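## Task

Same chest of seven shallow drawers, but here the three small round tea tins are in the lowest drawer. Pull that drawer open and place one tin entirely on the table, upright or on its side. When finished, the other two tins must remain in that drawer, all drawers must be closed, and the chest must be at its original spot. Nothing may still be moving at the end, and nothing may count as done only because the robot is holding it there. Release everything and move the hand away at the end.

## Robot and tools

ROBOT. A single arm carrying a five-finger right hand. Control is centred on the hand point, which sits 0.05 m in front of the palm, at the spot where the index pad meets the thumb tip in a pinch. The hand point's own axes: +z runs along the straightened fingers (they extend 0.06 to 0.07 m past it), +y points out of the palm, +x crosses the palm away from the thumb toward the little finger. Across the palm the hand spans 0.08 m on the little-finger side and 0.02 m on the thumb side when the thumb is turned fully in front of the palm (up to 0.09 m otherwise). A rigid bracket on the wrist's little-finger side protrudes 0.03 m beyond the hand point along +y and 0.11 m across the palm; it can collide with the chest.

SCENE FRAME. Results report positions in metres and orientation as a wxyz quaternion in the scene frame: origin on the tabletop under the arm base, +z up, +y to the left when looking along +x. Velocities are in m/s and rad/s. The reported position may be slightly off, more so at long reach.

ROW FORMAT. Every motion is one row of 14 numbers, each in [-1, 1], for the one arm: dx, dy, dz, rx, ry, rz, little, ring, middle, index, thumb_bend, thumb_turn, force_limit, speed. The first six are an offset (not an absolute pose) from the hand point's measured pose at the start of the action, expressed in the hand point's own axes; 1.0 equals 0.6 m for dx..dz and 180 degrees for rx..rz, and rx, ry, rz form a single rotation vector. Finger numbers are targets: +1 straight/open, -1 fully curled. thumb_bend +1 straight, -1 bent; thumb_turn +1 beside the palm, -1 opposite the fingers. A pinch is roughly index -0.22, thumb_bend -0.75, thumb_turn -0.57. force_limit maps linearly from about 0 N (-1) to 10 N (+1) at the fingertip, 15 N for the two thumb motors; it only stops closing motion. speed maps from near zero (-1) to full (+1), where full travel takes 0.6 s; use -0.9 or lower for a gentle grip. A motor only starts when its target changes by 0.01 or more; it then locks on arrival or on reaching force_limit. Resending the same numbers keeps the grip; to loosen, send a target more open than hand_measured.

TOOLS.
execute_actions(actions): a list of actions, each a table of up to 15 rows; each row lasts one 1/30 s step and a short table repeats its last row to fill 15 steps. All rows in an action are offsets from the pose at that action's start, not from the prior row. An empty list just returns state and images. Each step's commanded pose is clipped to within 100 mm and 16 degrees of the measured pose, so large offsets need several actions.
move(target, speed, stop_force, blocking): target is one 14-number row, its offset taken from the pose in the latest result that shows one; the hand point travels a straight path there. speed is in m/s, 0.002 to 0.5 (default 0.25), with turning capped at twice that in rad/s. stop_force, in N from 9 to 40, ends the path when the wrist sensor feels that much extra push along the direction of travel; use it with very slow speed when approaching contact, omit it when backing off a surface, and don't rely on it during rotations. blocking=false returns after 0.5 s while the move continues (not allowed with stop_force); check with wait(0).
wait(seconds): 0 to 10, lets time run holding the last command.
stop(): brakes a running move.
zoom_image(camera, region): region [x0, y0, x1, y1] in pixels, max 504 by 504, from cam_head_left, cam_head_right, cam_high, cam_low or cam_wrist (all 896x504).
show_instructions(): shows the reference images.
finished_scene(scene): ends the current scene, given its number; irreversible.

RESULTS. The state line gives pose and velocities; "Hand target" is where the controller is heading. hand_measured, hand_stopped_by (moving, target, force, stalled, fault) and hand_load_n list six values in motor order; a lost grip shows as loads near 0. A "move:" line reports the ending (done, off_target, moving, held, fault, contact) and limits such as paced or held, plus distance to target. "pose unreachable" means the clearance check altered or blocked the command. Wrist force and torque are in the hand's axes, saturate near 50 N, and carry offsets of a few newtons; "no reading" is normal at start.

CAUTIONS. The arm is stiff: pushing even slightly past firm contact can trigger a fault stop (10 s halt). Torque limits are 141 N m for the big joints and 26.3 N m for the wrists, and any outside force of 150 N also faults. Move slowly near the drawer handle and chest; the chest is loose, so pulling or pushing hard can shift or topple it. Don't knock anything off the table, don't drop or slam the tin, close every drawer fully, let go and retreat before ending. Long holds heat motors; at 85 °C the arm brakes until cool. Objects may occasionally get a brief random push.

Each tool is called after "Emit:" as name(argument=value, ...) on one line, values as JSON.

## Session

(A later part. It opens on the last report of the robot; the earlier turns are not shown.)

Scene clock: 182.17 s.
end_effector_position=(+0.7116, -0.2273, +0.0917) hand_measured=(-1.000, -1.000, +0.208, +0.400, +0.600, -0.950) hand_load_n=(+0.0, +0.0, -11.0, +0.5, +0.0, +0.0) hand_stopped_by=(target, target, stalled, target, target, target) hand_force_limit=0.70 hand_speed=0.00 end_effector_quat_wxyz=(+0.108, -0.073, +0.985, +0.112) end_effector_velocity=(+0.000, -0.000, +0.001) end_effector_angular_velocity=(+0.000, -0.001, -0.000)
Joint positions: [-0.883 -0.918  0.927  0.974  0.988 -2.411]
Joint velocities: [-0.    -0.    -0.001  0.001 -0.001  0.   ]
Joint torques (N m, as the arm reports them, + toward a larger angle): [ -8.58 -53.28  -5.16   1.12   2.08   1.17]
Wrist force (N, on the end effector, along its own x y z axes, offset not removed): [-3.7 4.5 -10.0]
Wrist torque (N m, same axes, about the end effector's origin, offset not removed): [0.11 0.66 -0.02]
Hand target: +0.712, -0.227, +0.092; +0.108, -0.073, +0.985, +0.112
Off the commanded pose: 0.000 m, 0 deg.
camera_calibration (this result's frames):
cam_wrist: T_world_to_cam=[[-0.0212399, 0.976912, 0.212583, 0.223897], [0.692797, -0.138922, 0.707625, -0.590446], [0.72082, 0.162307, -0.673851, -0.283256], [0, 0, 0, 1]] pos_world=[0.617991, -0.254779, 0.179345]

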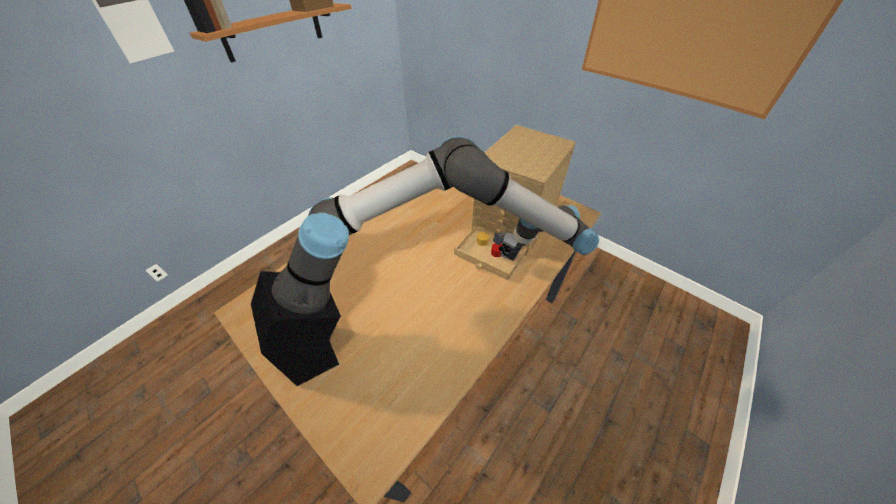

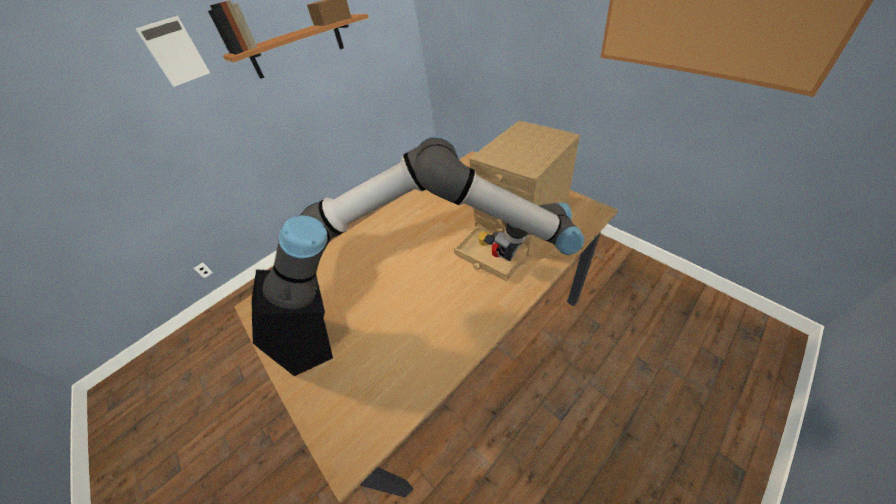

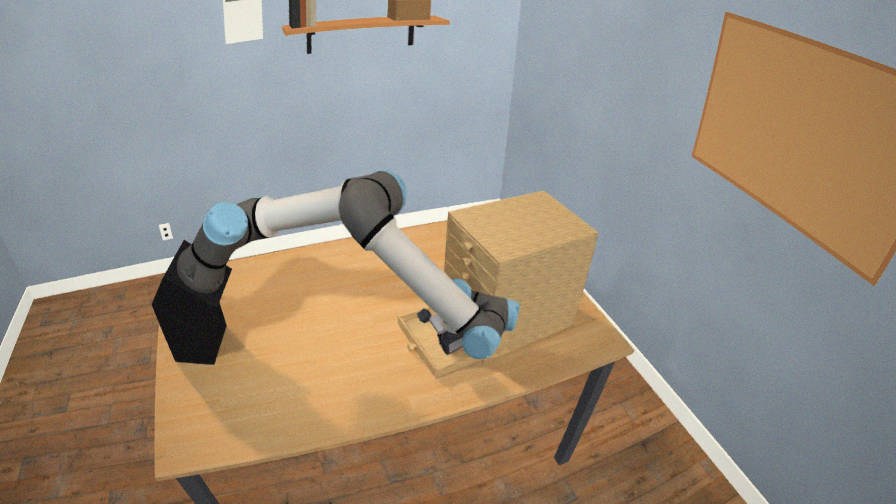

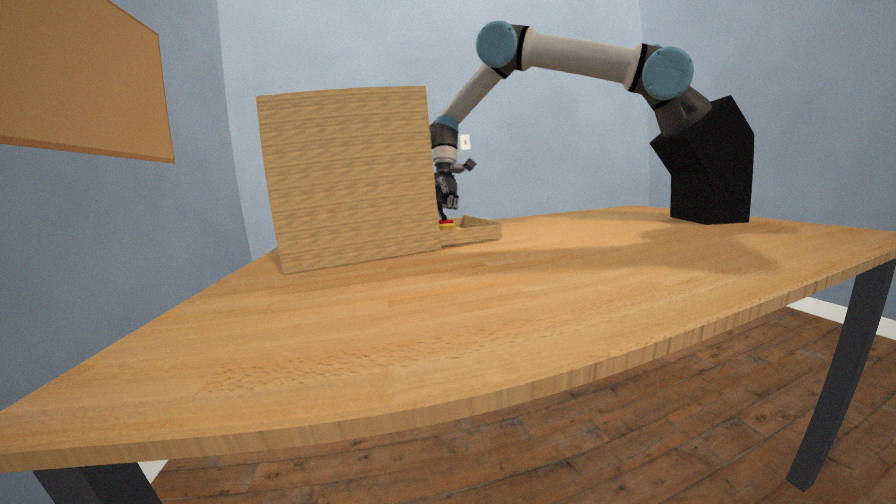

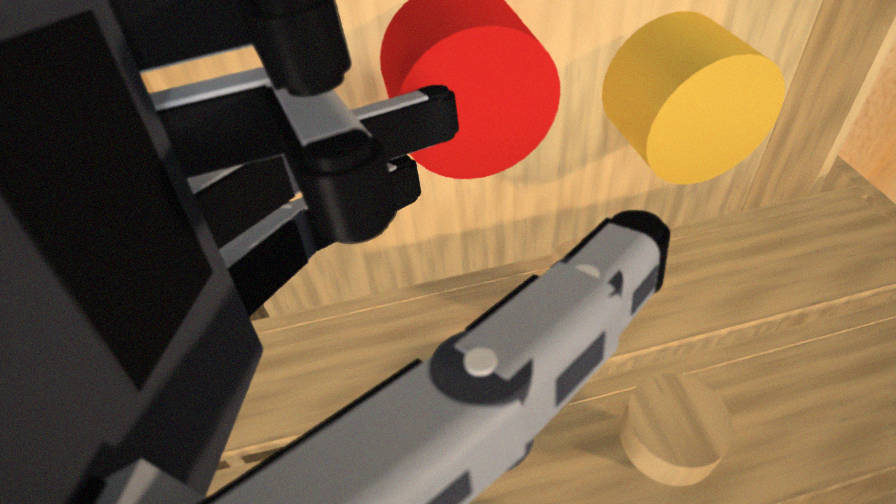

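Emit:
execute_actions(actions=[[[0,0,-0.04,0,0,0,-1,-1,0.21,0.4,0.6,-0.95,0.7,0]],[[0,0.015,0,0,0,0,-1,-1,0.6,0.6,0.6,-0.95,0.7,0]],[[0,0,0,0,0,0,-1,-1,0.6,0.6,0.6,-0.95,0.7,0]]])

Scene clock: 184.77 s.
end_effector_position=(+0.7057, -0.2243, +0.1157) hand_measured=(-1.000, -1.000, +0.600, +0.600, +0.600, -0.950) hand_load_n=(+0.0, +0.0, +0.0, +0.0, +0.0, +0.0) hand_stopped_by=(target, target, target, target, target, target) hand_force_limit=0.70 hand_speed=0.00 end_effector_quat_wxyz=(+0.108, -0.073, +0.985, +0.112) end_effector_velocity=(-0.000, +0.000, -0.000) end_effector_angular_velocity=(+0.001, -0.000, +0.001)
Joint positions: [-0.897 -0.974  0.981  0.984  0.981 -2.425]
Joint velocities: [ 0.     0.001  0.     0.    -0.001 -0.001]
Joint torques (N m, as the arm reports them, + toward a larger angle): [ -2.87 -45.38 -21.41   3.24   0.31  -1.73]
Wrist force (N, on the end effector, along its own x y z axes, offset not removed): [-2.5 1.1 0.6]
Wrist torque (N m, same axes, about the end effector's origin, offset not removed): [0.24 0.38 -0.10]
Hand target: +0.706, -0.224, +0.116; +0.108, -0.073, +0.985, +0.112
Off the commanded pose: 0.000 m, 0 deg.
camera_calibration (this result's frames):
cam_wrist: T_world_to_cam=[[-0.02127, 0.976911, 0.212587, 0.215788], [0.692815, -0.1389, 0.707612, -0.602929], [0.720802, 0.162334, -0.673864, -0.263302], [0, 0, 0, 1]] pos_world=[0.612096, -0.25181, 0.203337]

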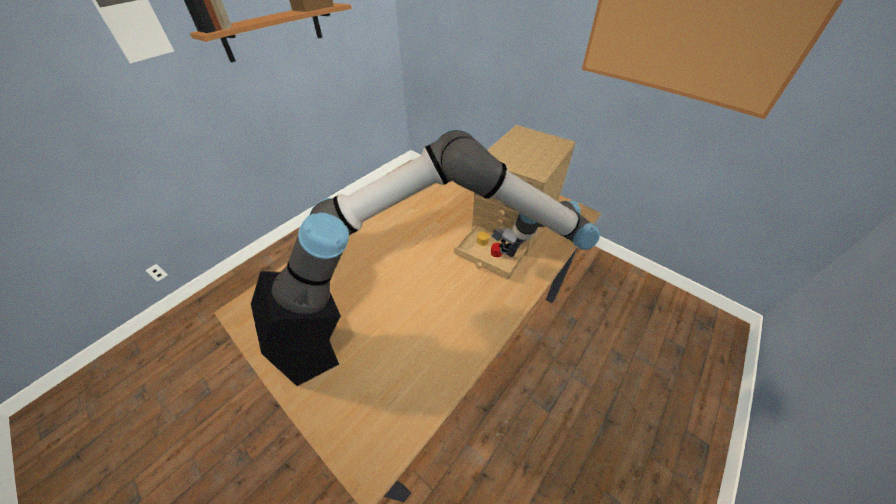

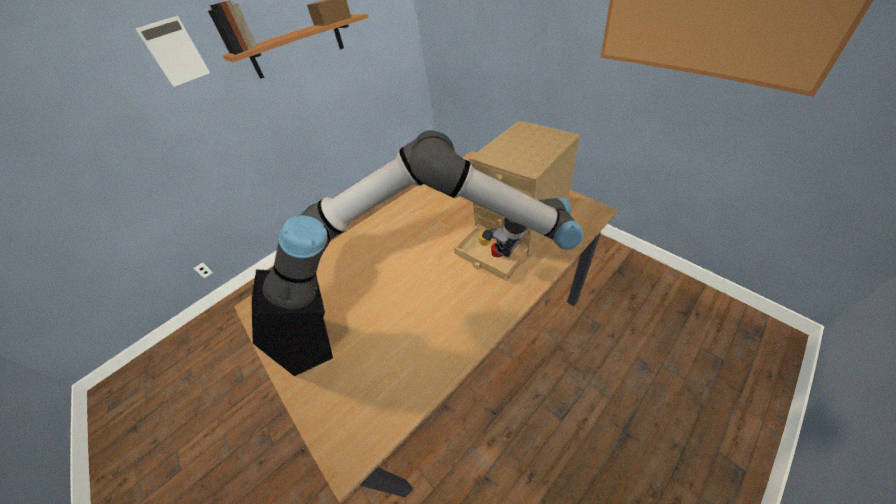

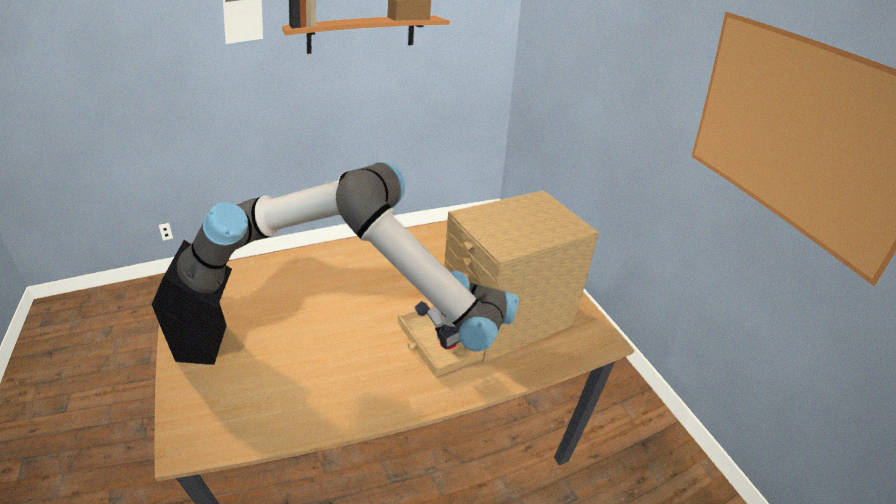

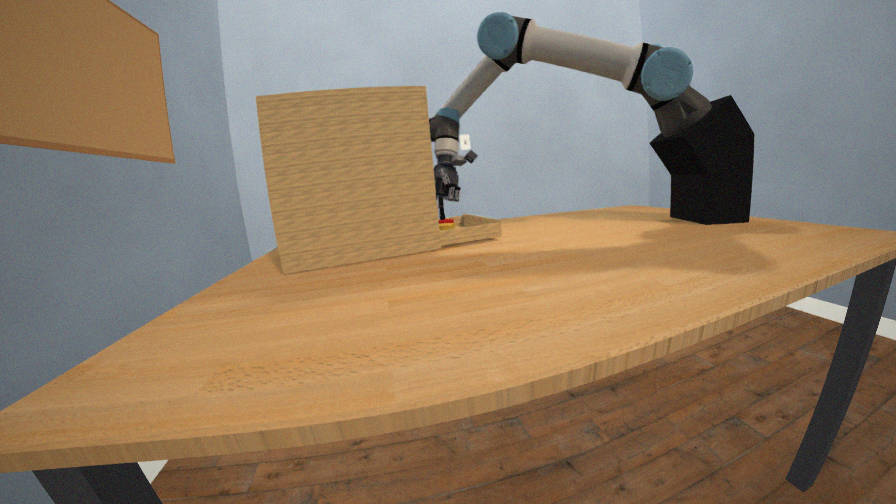

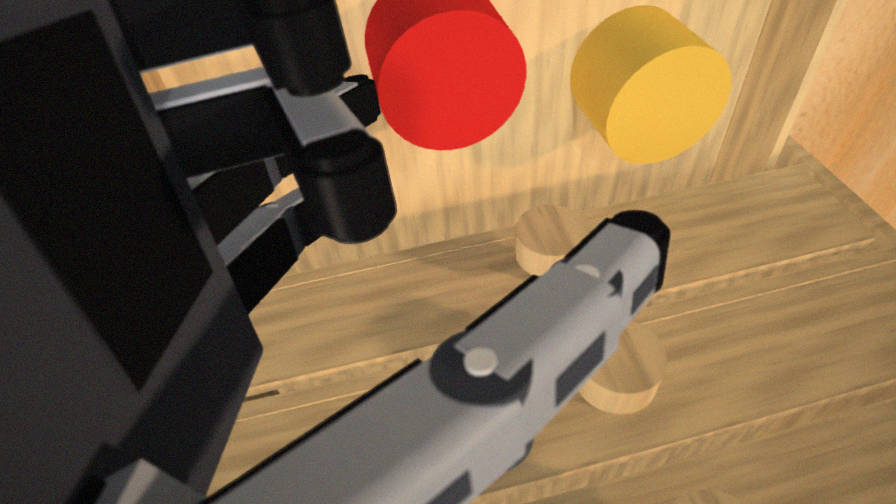

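Emit:
execute_actions(actions=[[[0,0,0,0,0,0,-1,-1,-1,0.35,0.8,-0.95,0.2,0]],[[0,0,0,0,0,0,-1,-1,-1,0.35,0.8,-0.95,0.2,0]]])

Scene clock: 189.10 s.
end_effector_position=(+0.7056, -0.2244, +0.1156) hand_measured=(-1.000, -1.000, -0.894, +0.350, +0.800, -0.950) hand_load_n=(+0.0, +0.0, +0.0, +0.0, +0.0, +0.0) hand_stopped_by=(target, target, moving, target, target, target) hand_force_limit=0.20 hand_speed=0.00 end_effector_quat_wxyz=(+0.108, -0.073, +0.985, +0.112) end_effector_velocity=(-0.000, -0.001, +0.000) end_effector_angular_velocity=(-0.000, +0.001, -0.002)
Joint positions: [-0.897 -0.974  0.981  0.984  0.981 -2.425]
Joint velocities: [-0.001 -0.    -0.     0.001  0.     0.   ]
Joint torques (N m, as the arm reports them, + toward a larger angle): [ -2.34 -57.56 -15.58   2.69  -0.9    1.22]
Wrist force (N, on the end effector, along its own x y z axes, offset not removed): [-1.6 2.4 1.2]
Wrist torque (N m, same axes, about the end effector's origin, offset not removed): [0.33 0.24 -0.02]
Hand target: +0.706, -0.224, +0.116; +0.108, -0.073, +0.985, +0.112
Off the commanded pose: 0.000 m, 0 deg.
camera_calibration (this result's frames):
cam_wrist: T_world_to_cam=[[-0.0212047, 0.976902, 0.212633, 0.215809], [0.692851, -0.138969, 0.707563, -0.602888], [0.720769, 0.162327, -0.673901, -0.263278], [0, 0, 0, 1]] pos_world=[0.61205, -0.25187, 0.20327]

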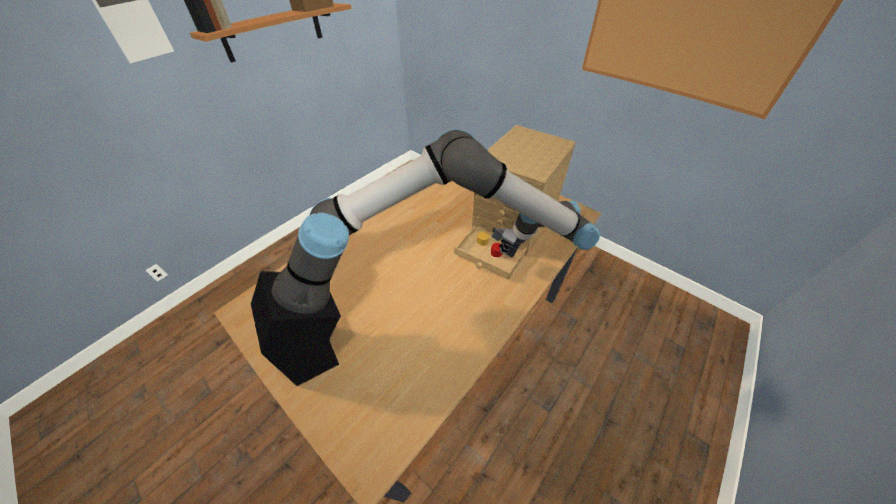

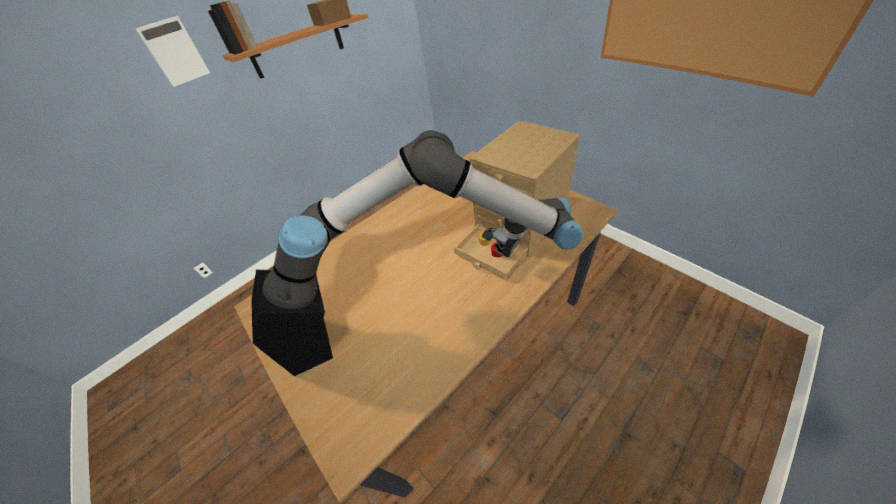

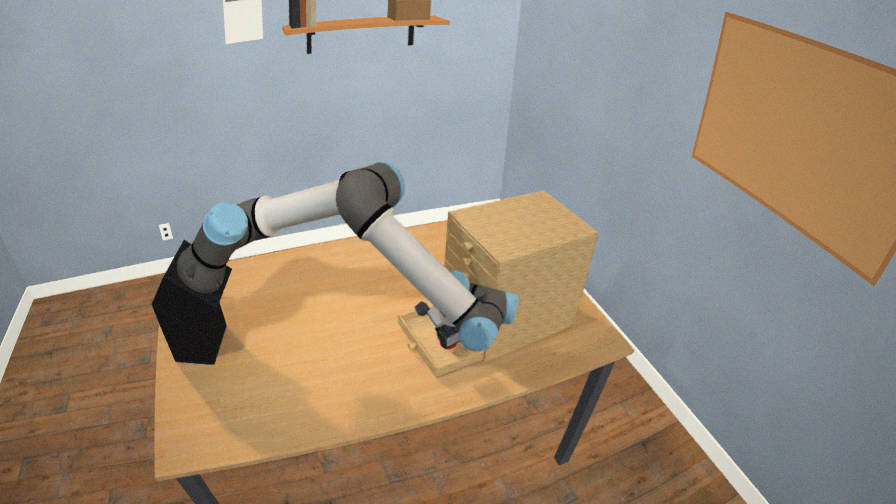

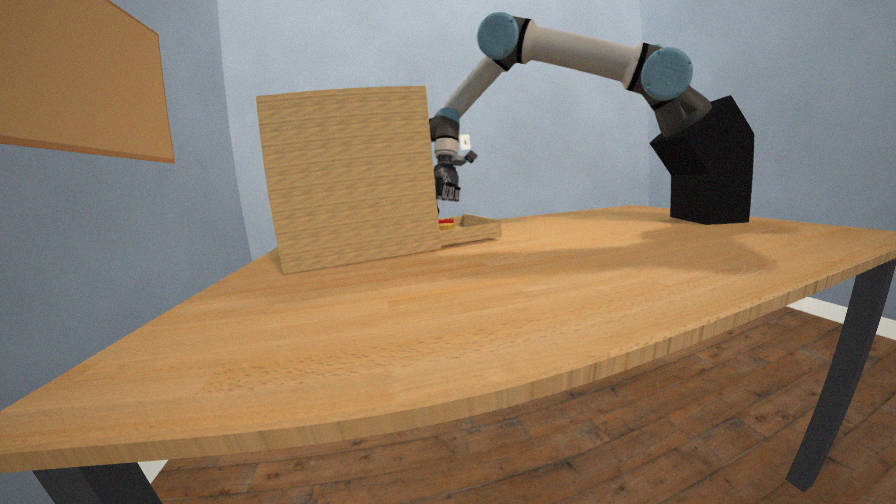

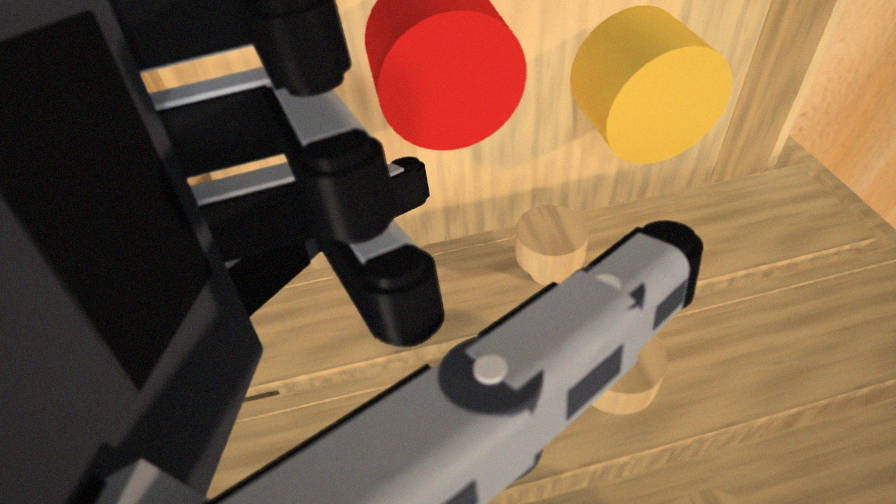

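Emit:
move(target=[0.023,-0.009,0.07,0,0,0,-1,-1,-1,0.58,0.8,-0.95,0.2,0], speed=0.03)

Scene clock: 193.13 s.
end_effector_position=(+0.7015, -0.2213, +0.0717) hand_measured=(-1.000, -1.000, -1.000, +0.580, +0.800, -0.950) hand_load_n=(+0.0, +0.0, +0.0, -1.0, +0.0, +0.0) hand_stopped_by=(target, target, target, target, target, target) hand_force_limit=0.20 hand_speed=0.00 end_effector_quat_wxyz=(+0.108, -0.073, +0.985, +0.112) end_effector_velocity=(-0.001, +0.001, -0.003) end_effector_angular_velocity=(+0.001, +0.001, -0.000)
Joint positions: [-0.877 -0.91   0.971  0.918  0.992 -2.405]
Joint velocities: [ 0.002  0.005 -0.    -0.004  0.     0.001]
Joint torques (N m, as the arm reports them, + toward a larger angle): [  9.28 -47.16 -21.29   0.5    2.62   1.62]
Wrist force (N, on the end effector, along its own x y z axes, offset not removed): [-2.8 0.7 -3.5]
Wrist torque (N m, same axes, about the end effector's origin, offset not removed): [0.47 0.24 -0.13]
Hand target: +0.701, -0.221, +0.071; +0.108, -0.073, +0.985, +0.112
Off the commanded pose: 0.000 m, 0 deg.
move: done
camera_calibration (this result's frames):
cam_wrist: T_world_to_cam=[[-0.0212283, 0.976906, 0.212612, 0.222089], [0.692836, -0.138942, 0.707583, -0.5685], [0.720782, 0.162326, -0.673886, -0.290364], [0, 0, 0, 1]] pos_world=[0.607881, -0.248814, 0.159369]

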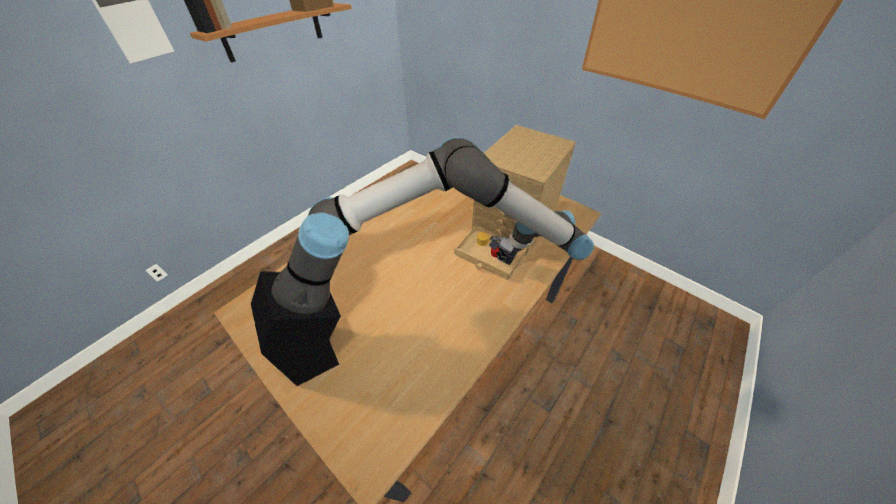

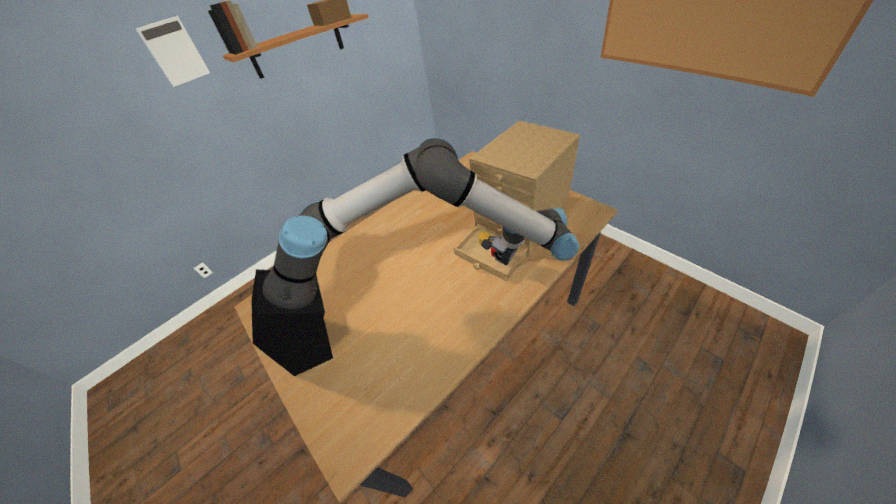

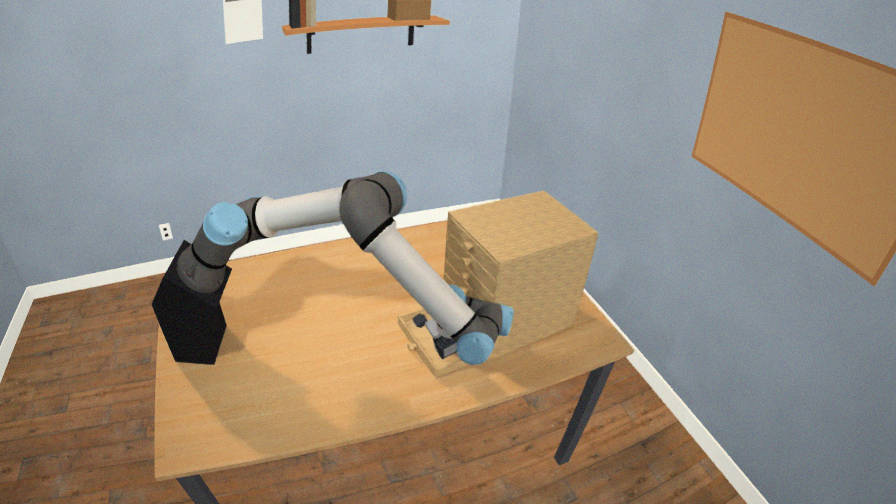

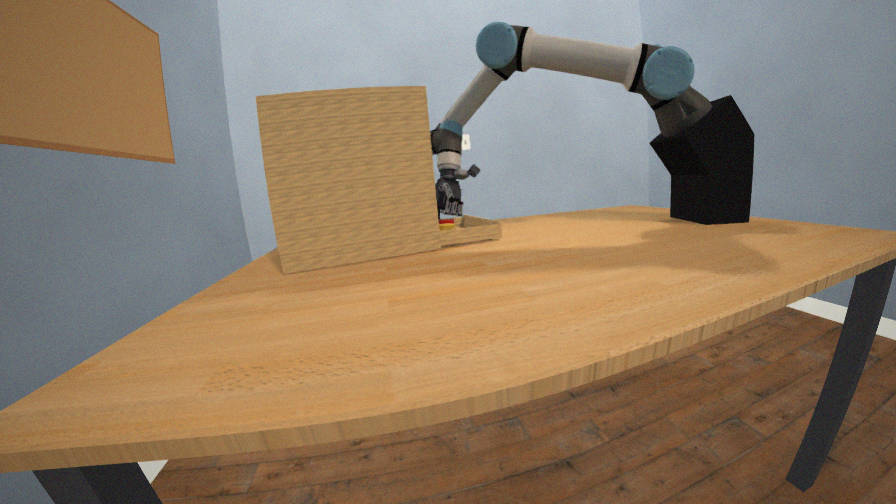

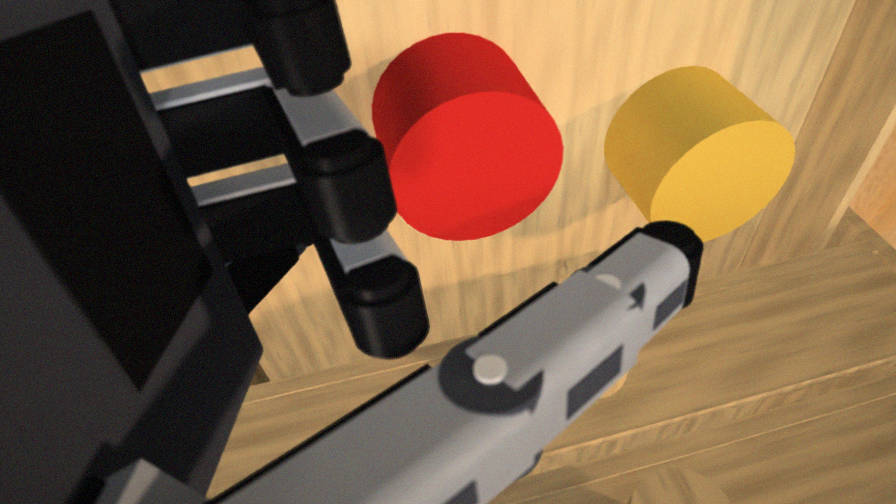

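Emit:
execute_actions(actions=[[[0,0,0,0,0,0,-1,-1,-1,0.45,0.5,-0.95,0.0,-0.5]],[[0.005,0,0.016,0,0,0,-1,-1,-1,0.45,0.5,-0.95,0.0,-0.5]],[[0,0,0,0,0,0,-1,-1,-1,0.45,0.5,-0.95,0.0,-0.5]]])

Scene clock: 196.37 s.
end_effector_position=(+0.7006, -0.2195, +0.0622) hand_measured=(-1.000, -1.000, -1.000, +0.448, +0.500, -0.950) hand_load_n=(+0.0, +0.0, +0.0, -9.5, +0.0, +0.0) hand_stopped_by=(target, target, target, target, target, target) hand_force_limit=0.00 hand_speed=-0.50 end_effector_quat_wxyz=(+0.108, -0.073, +0.985, +0.112) end_effector_velocity=(-0.000, -0.000, -0.000) end_effector_angular_velocity=(-0.002, +0.000, +0.000)
Joint positions: [-0.871 -0.897  0.971  0.902  0.995 -2.399]
Joint velocities: [ 0.    -0.     0.    -0.001  0.002 -0.   ]
Joint torques (N m, as the arm reports them, + toward a larger angle): [ 12.65 -37.67  -3.25   3.42   1.63  -1.27]
Wrist force (N, on the end effector, along its own x y z axes, offset not removed): [-8.9 -12.3 -36.6]
Wrist torque (N m, same axes, about the end effector's origin, offset not removed): [1.60 -0.03 -0.16]
Hand target: +0.701, -0.220, +0.062; +0.108, -0.073, +0.985, +0.112
Off the commanded pose: 0.000 m, 0 deg.
camera_calibration (this result's frames):
cam_wrist: T_world_to_cam=[[-0.0213009, 0.976951, 0.212397, 0.22235], [0.692772, -0.138751, 0.707683, -0.560831], [0.720842, 0.162217, -0.673849, -0.296459], [0, 0, 0, 1]] pos_world=[0.606965, -0.246951, 0.149895]

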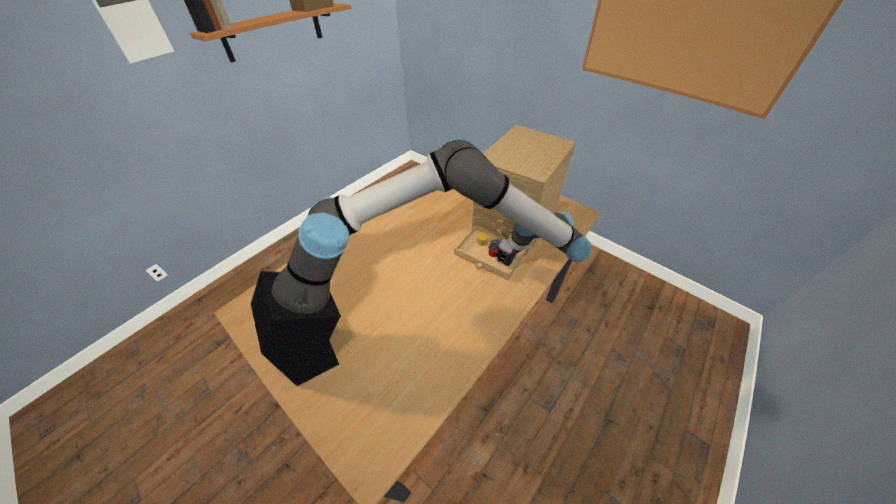

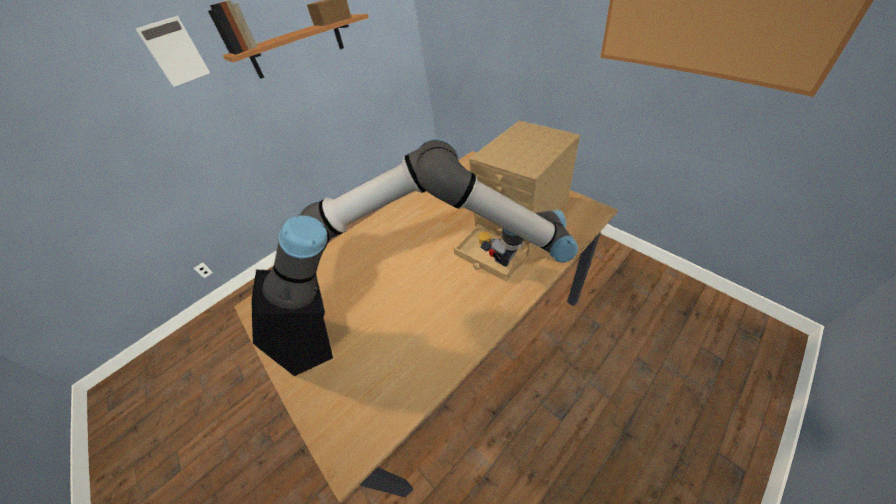

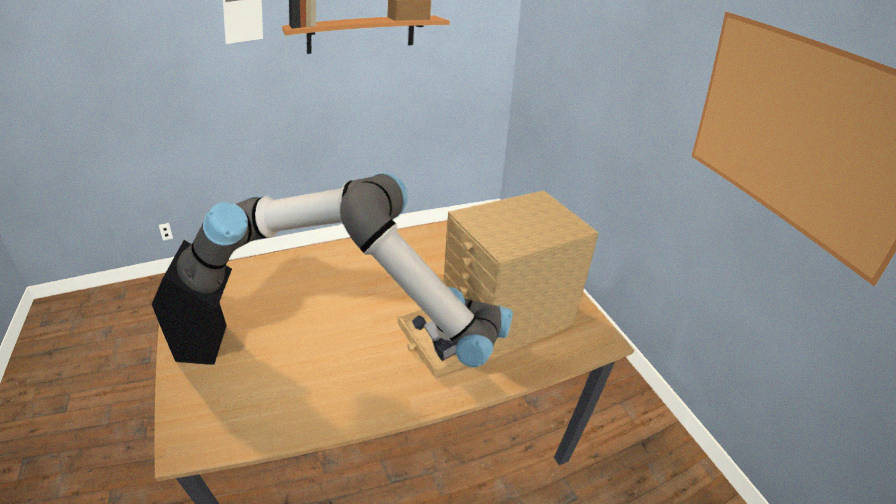

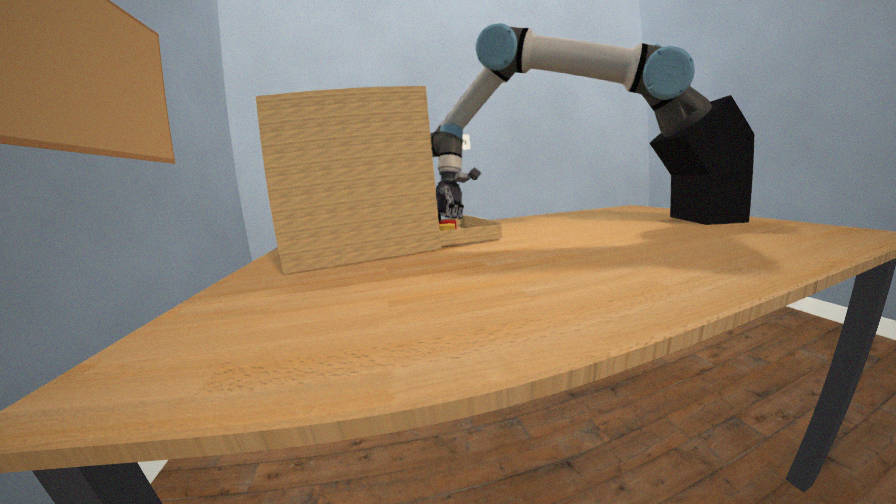

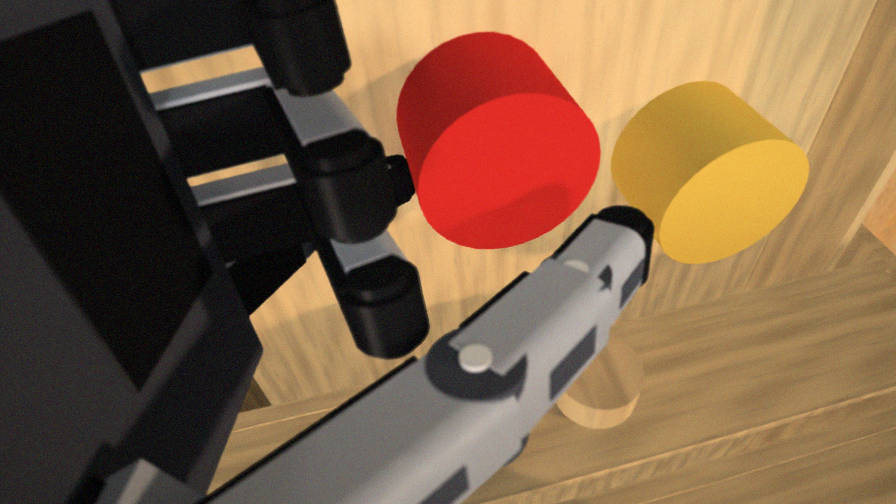

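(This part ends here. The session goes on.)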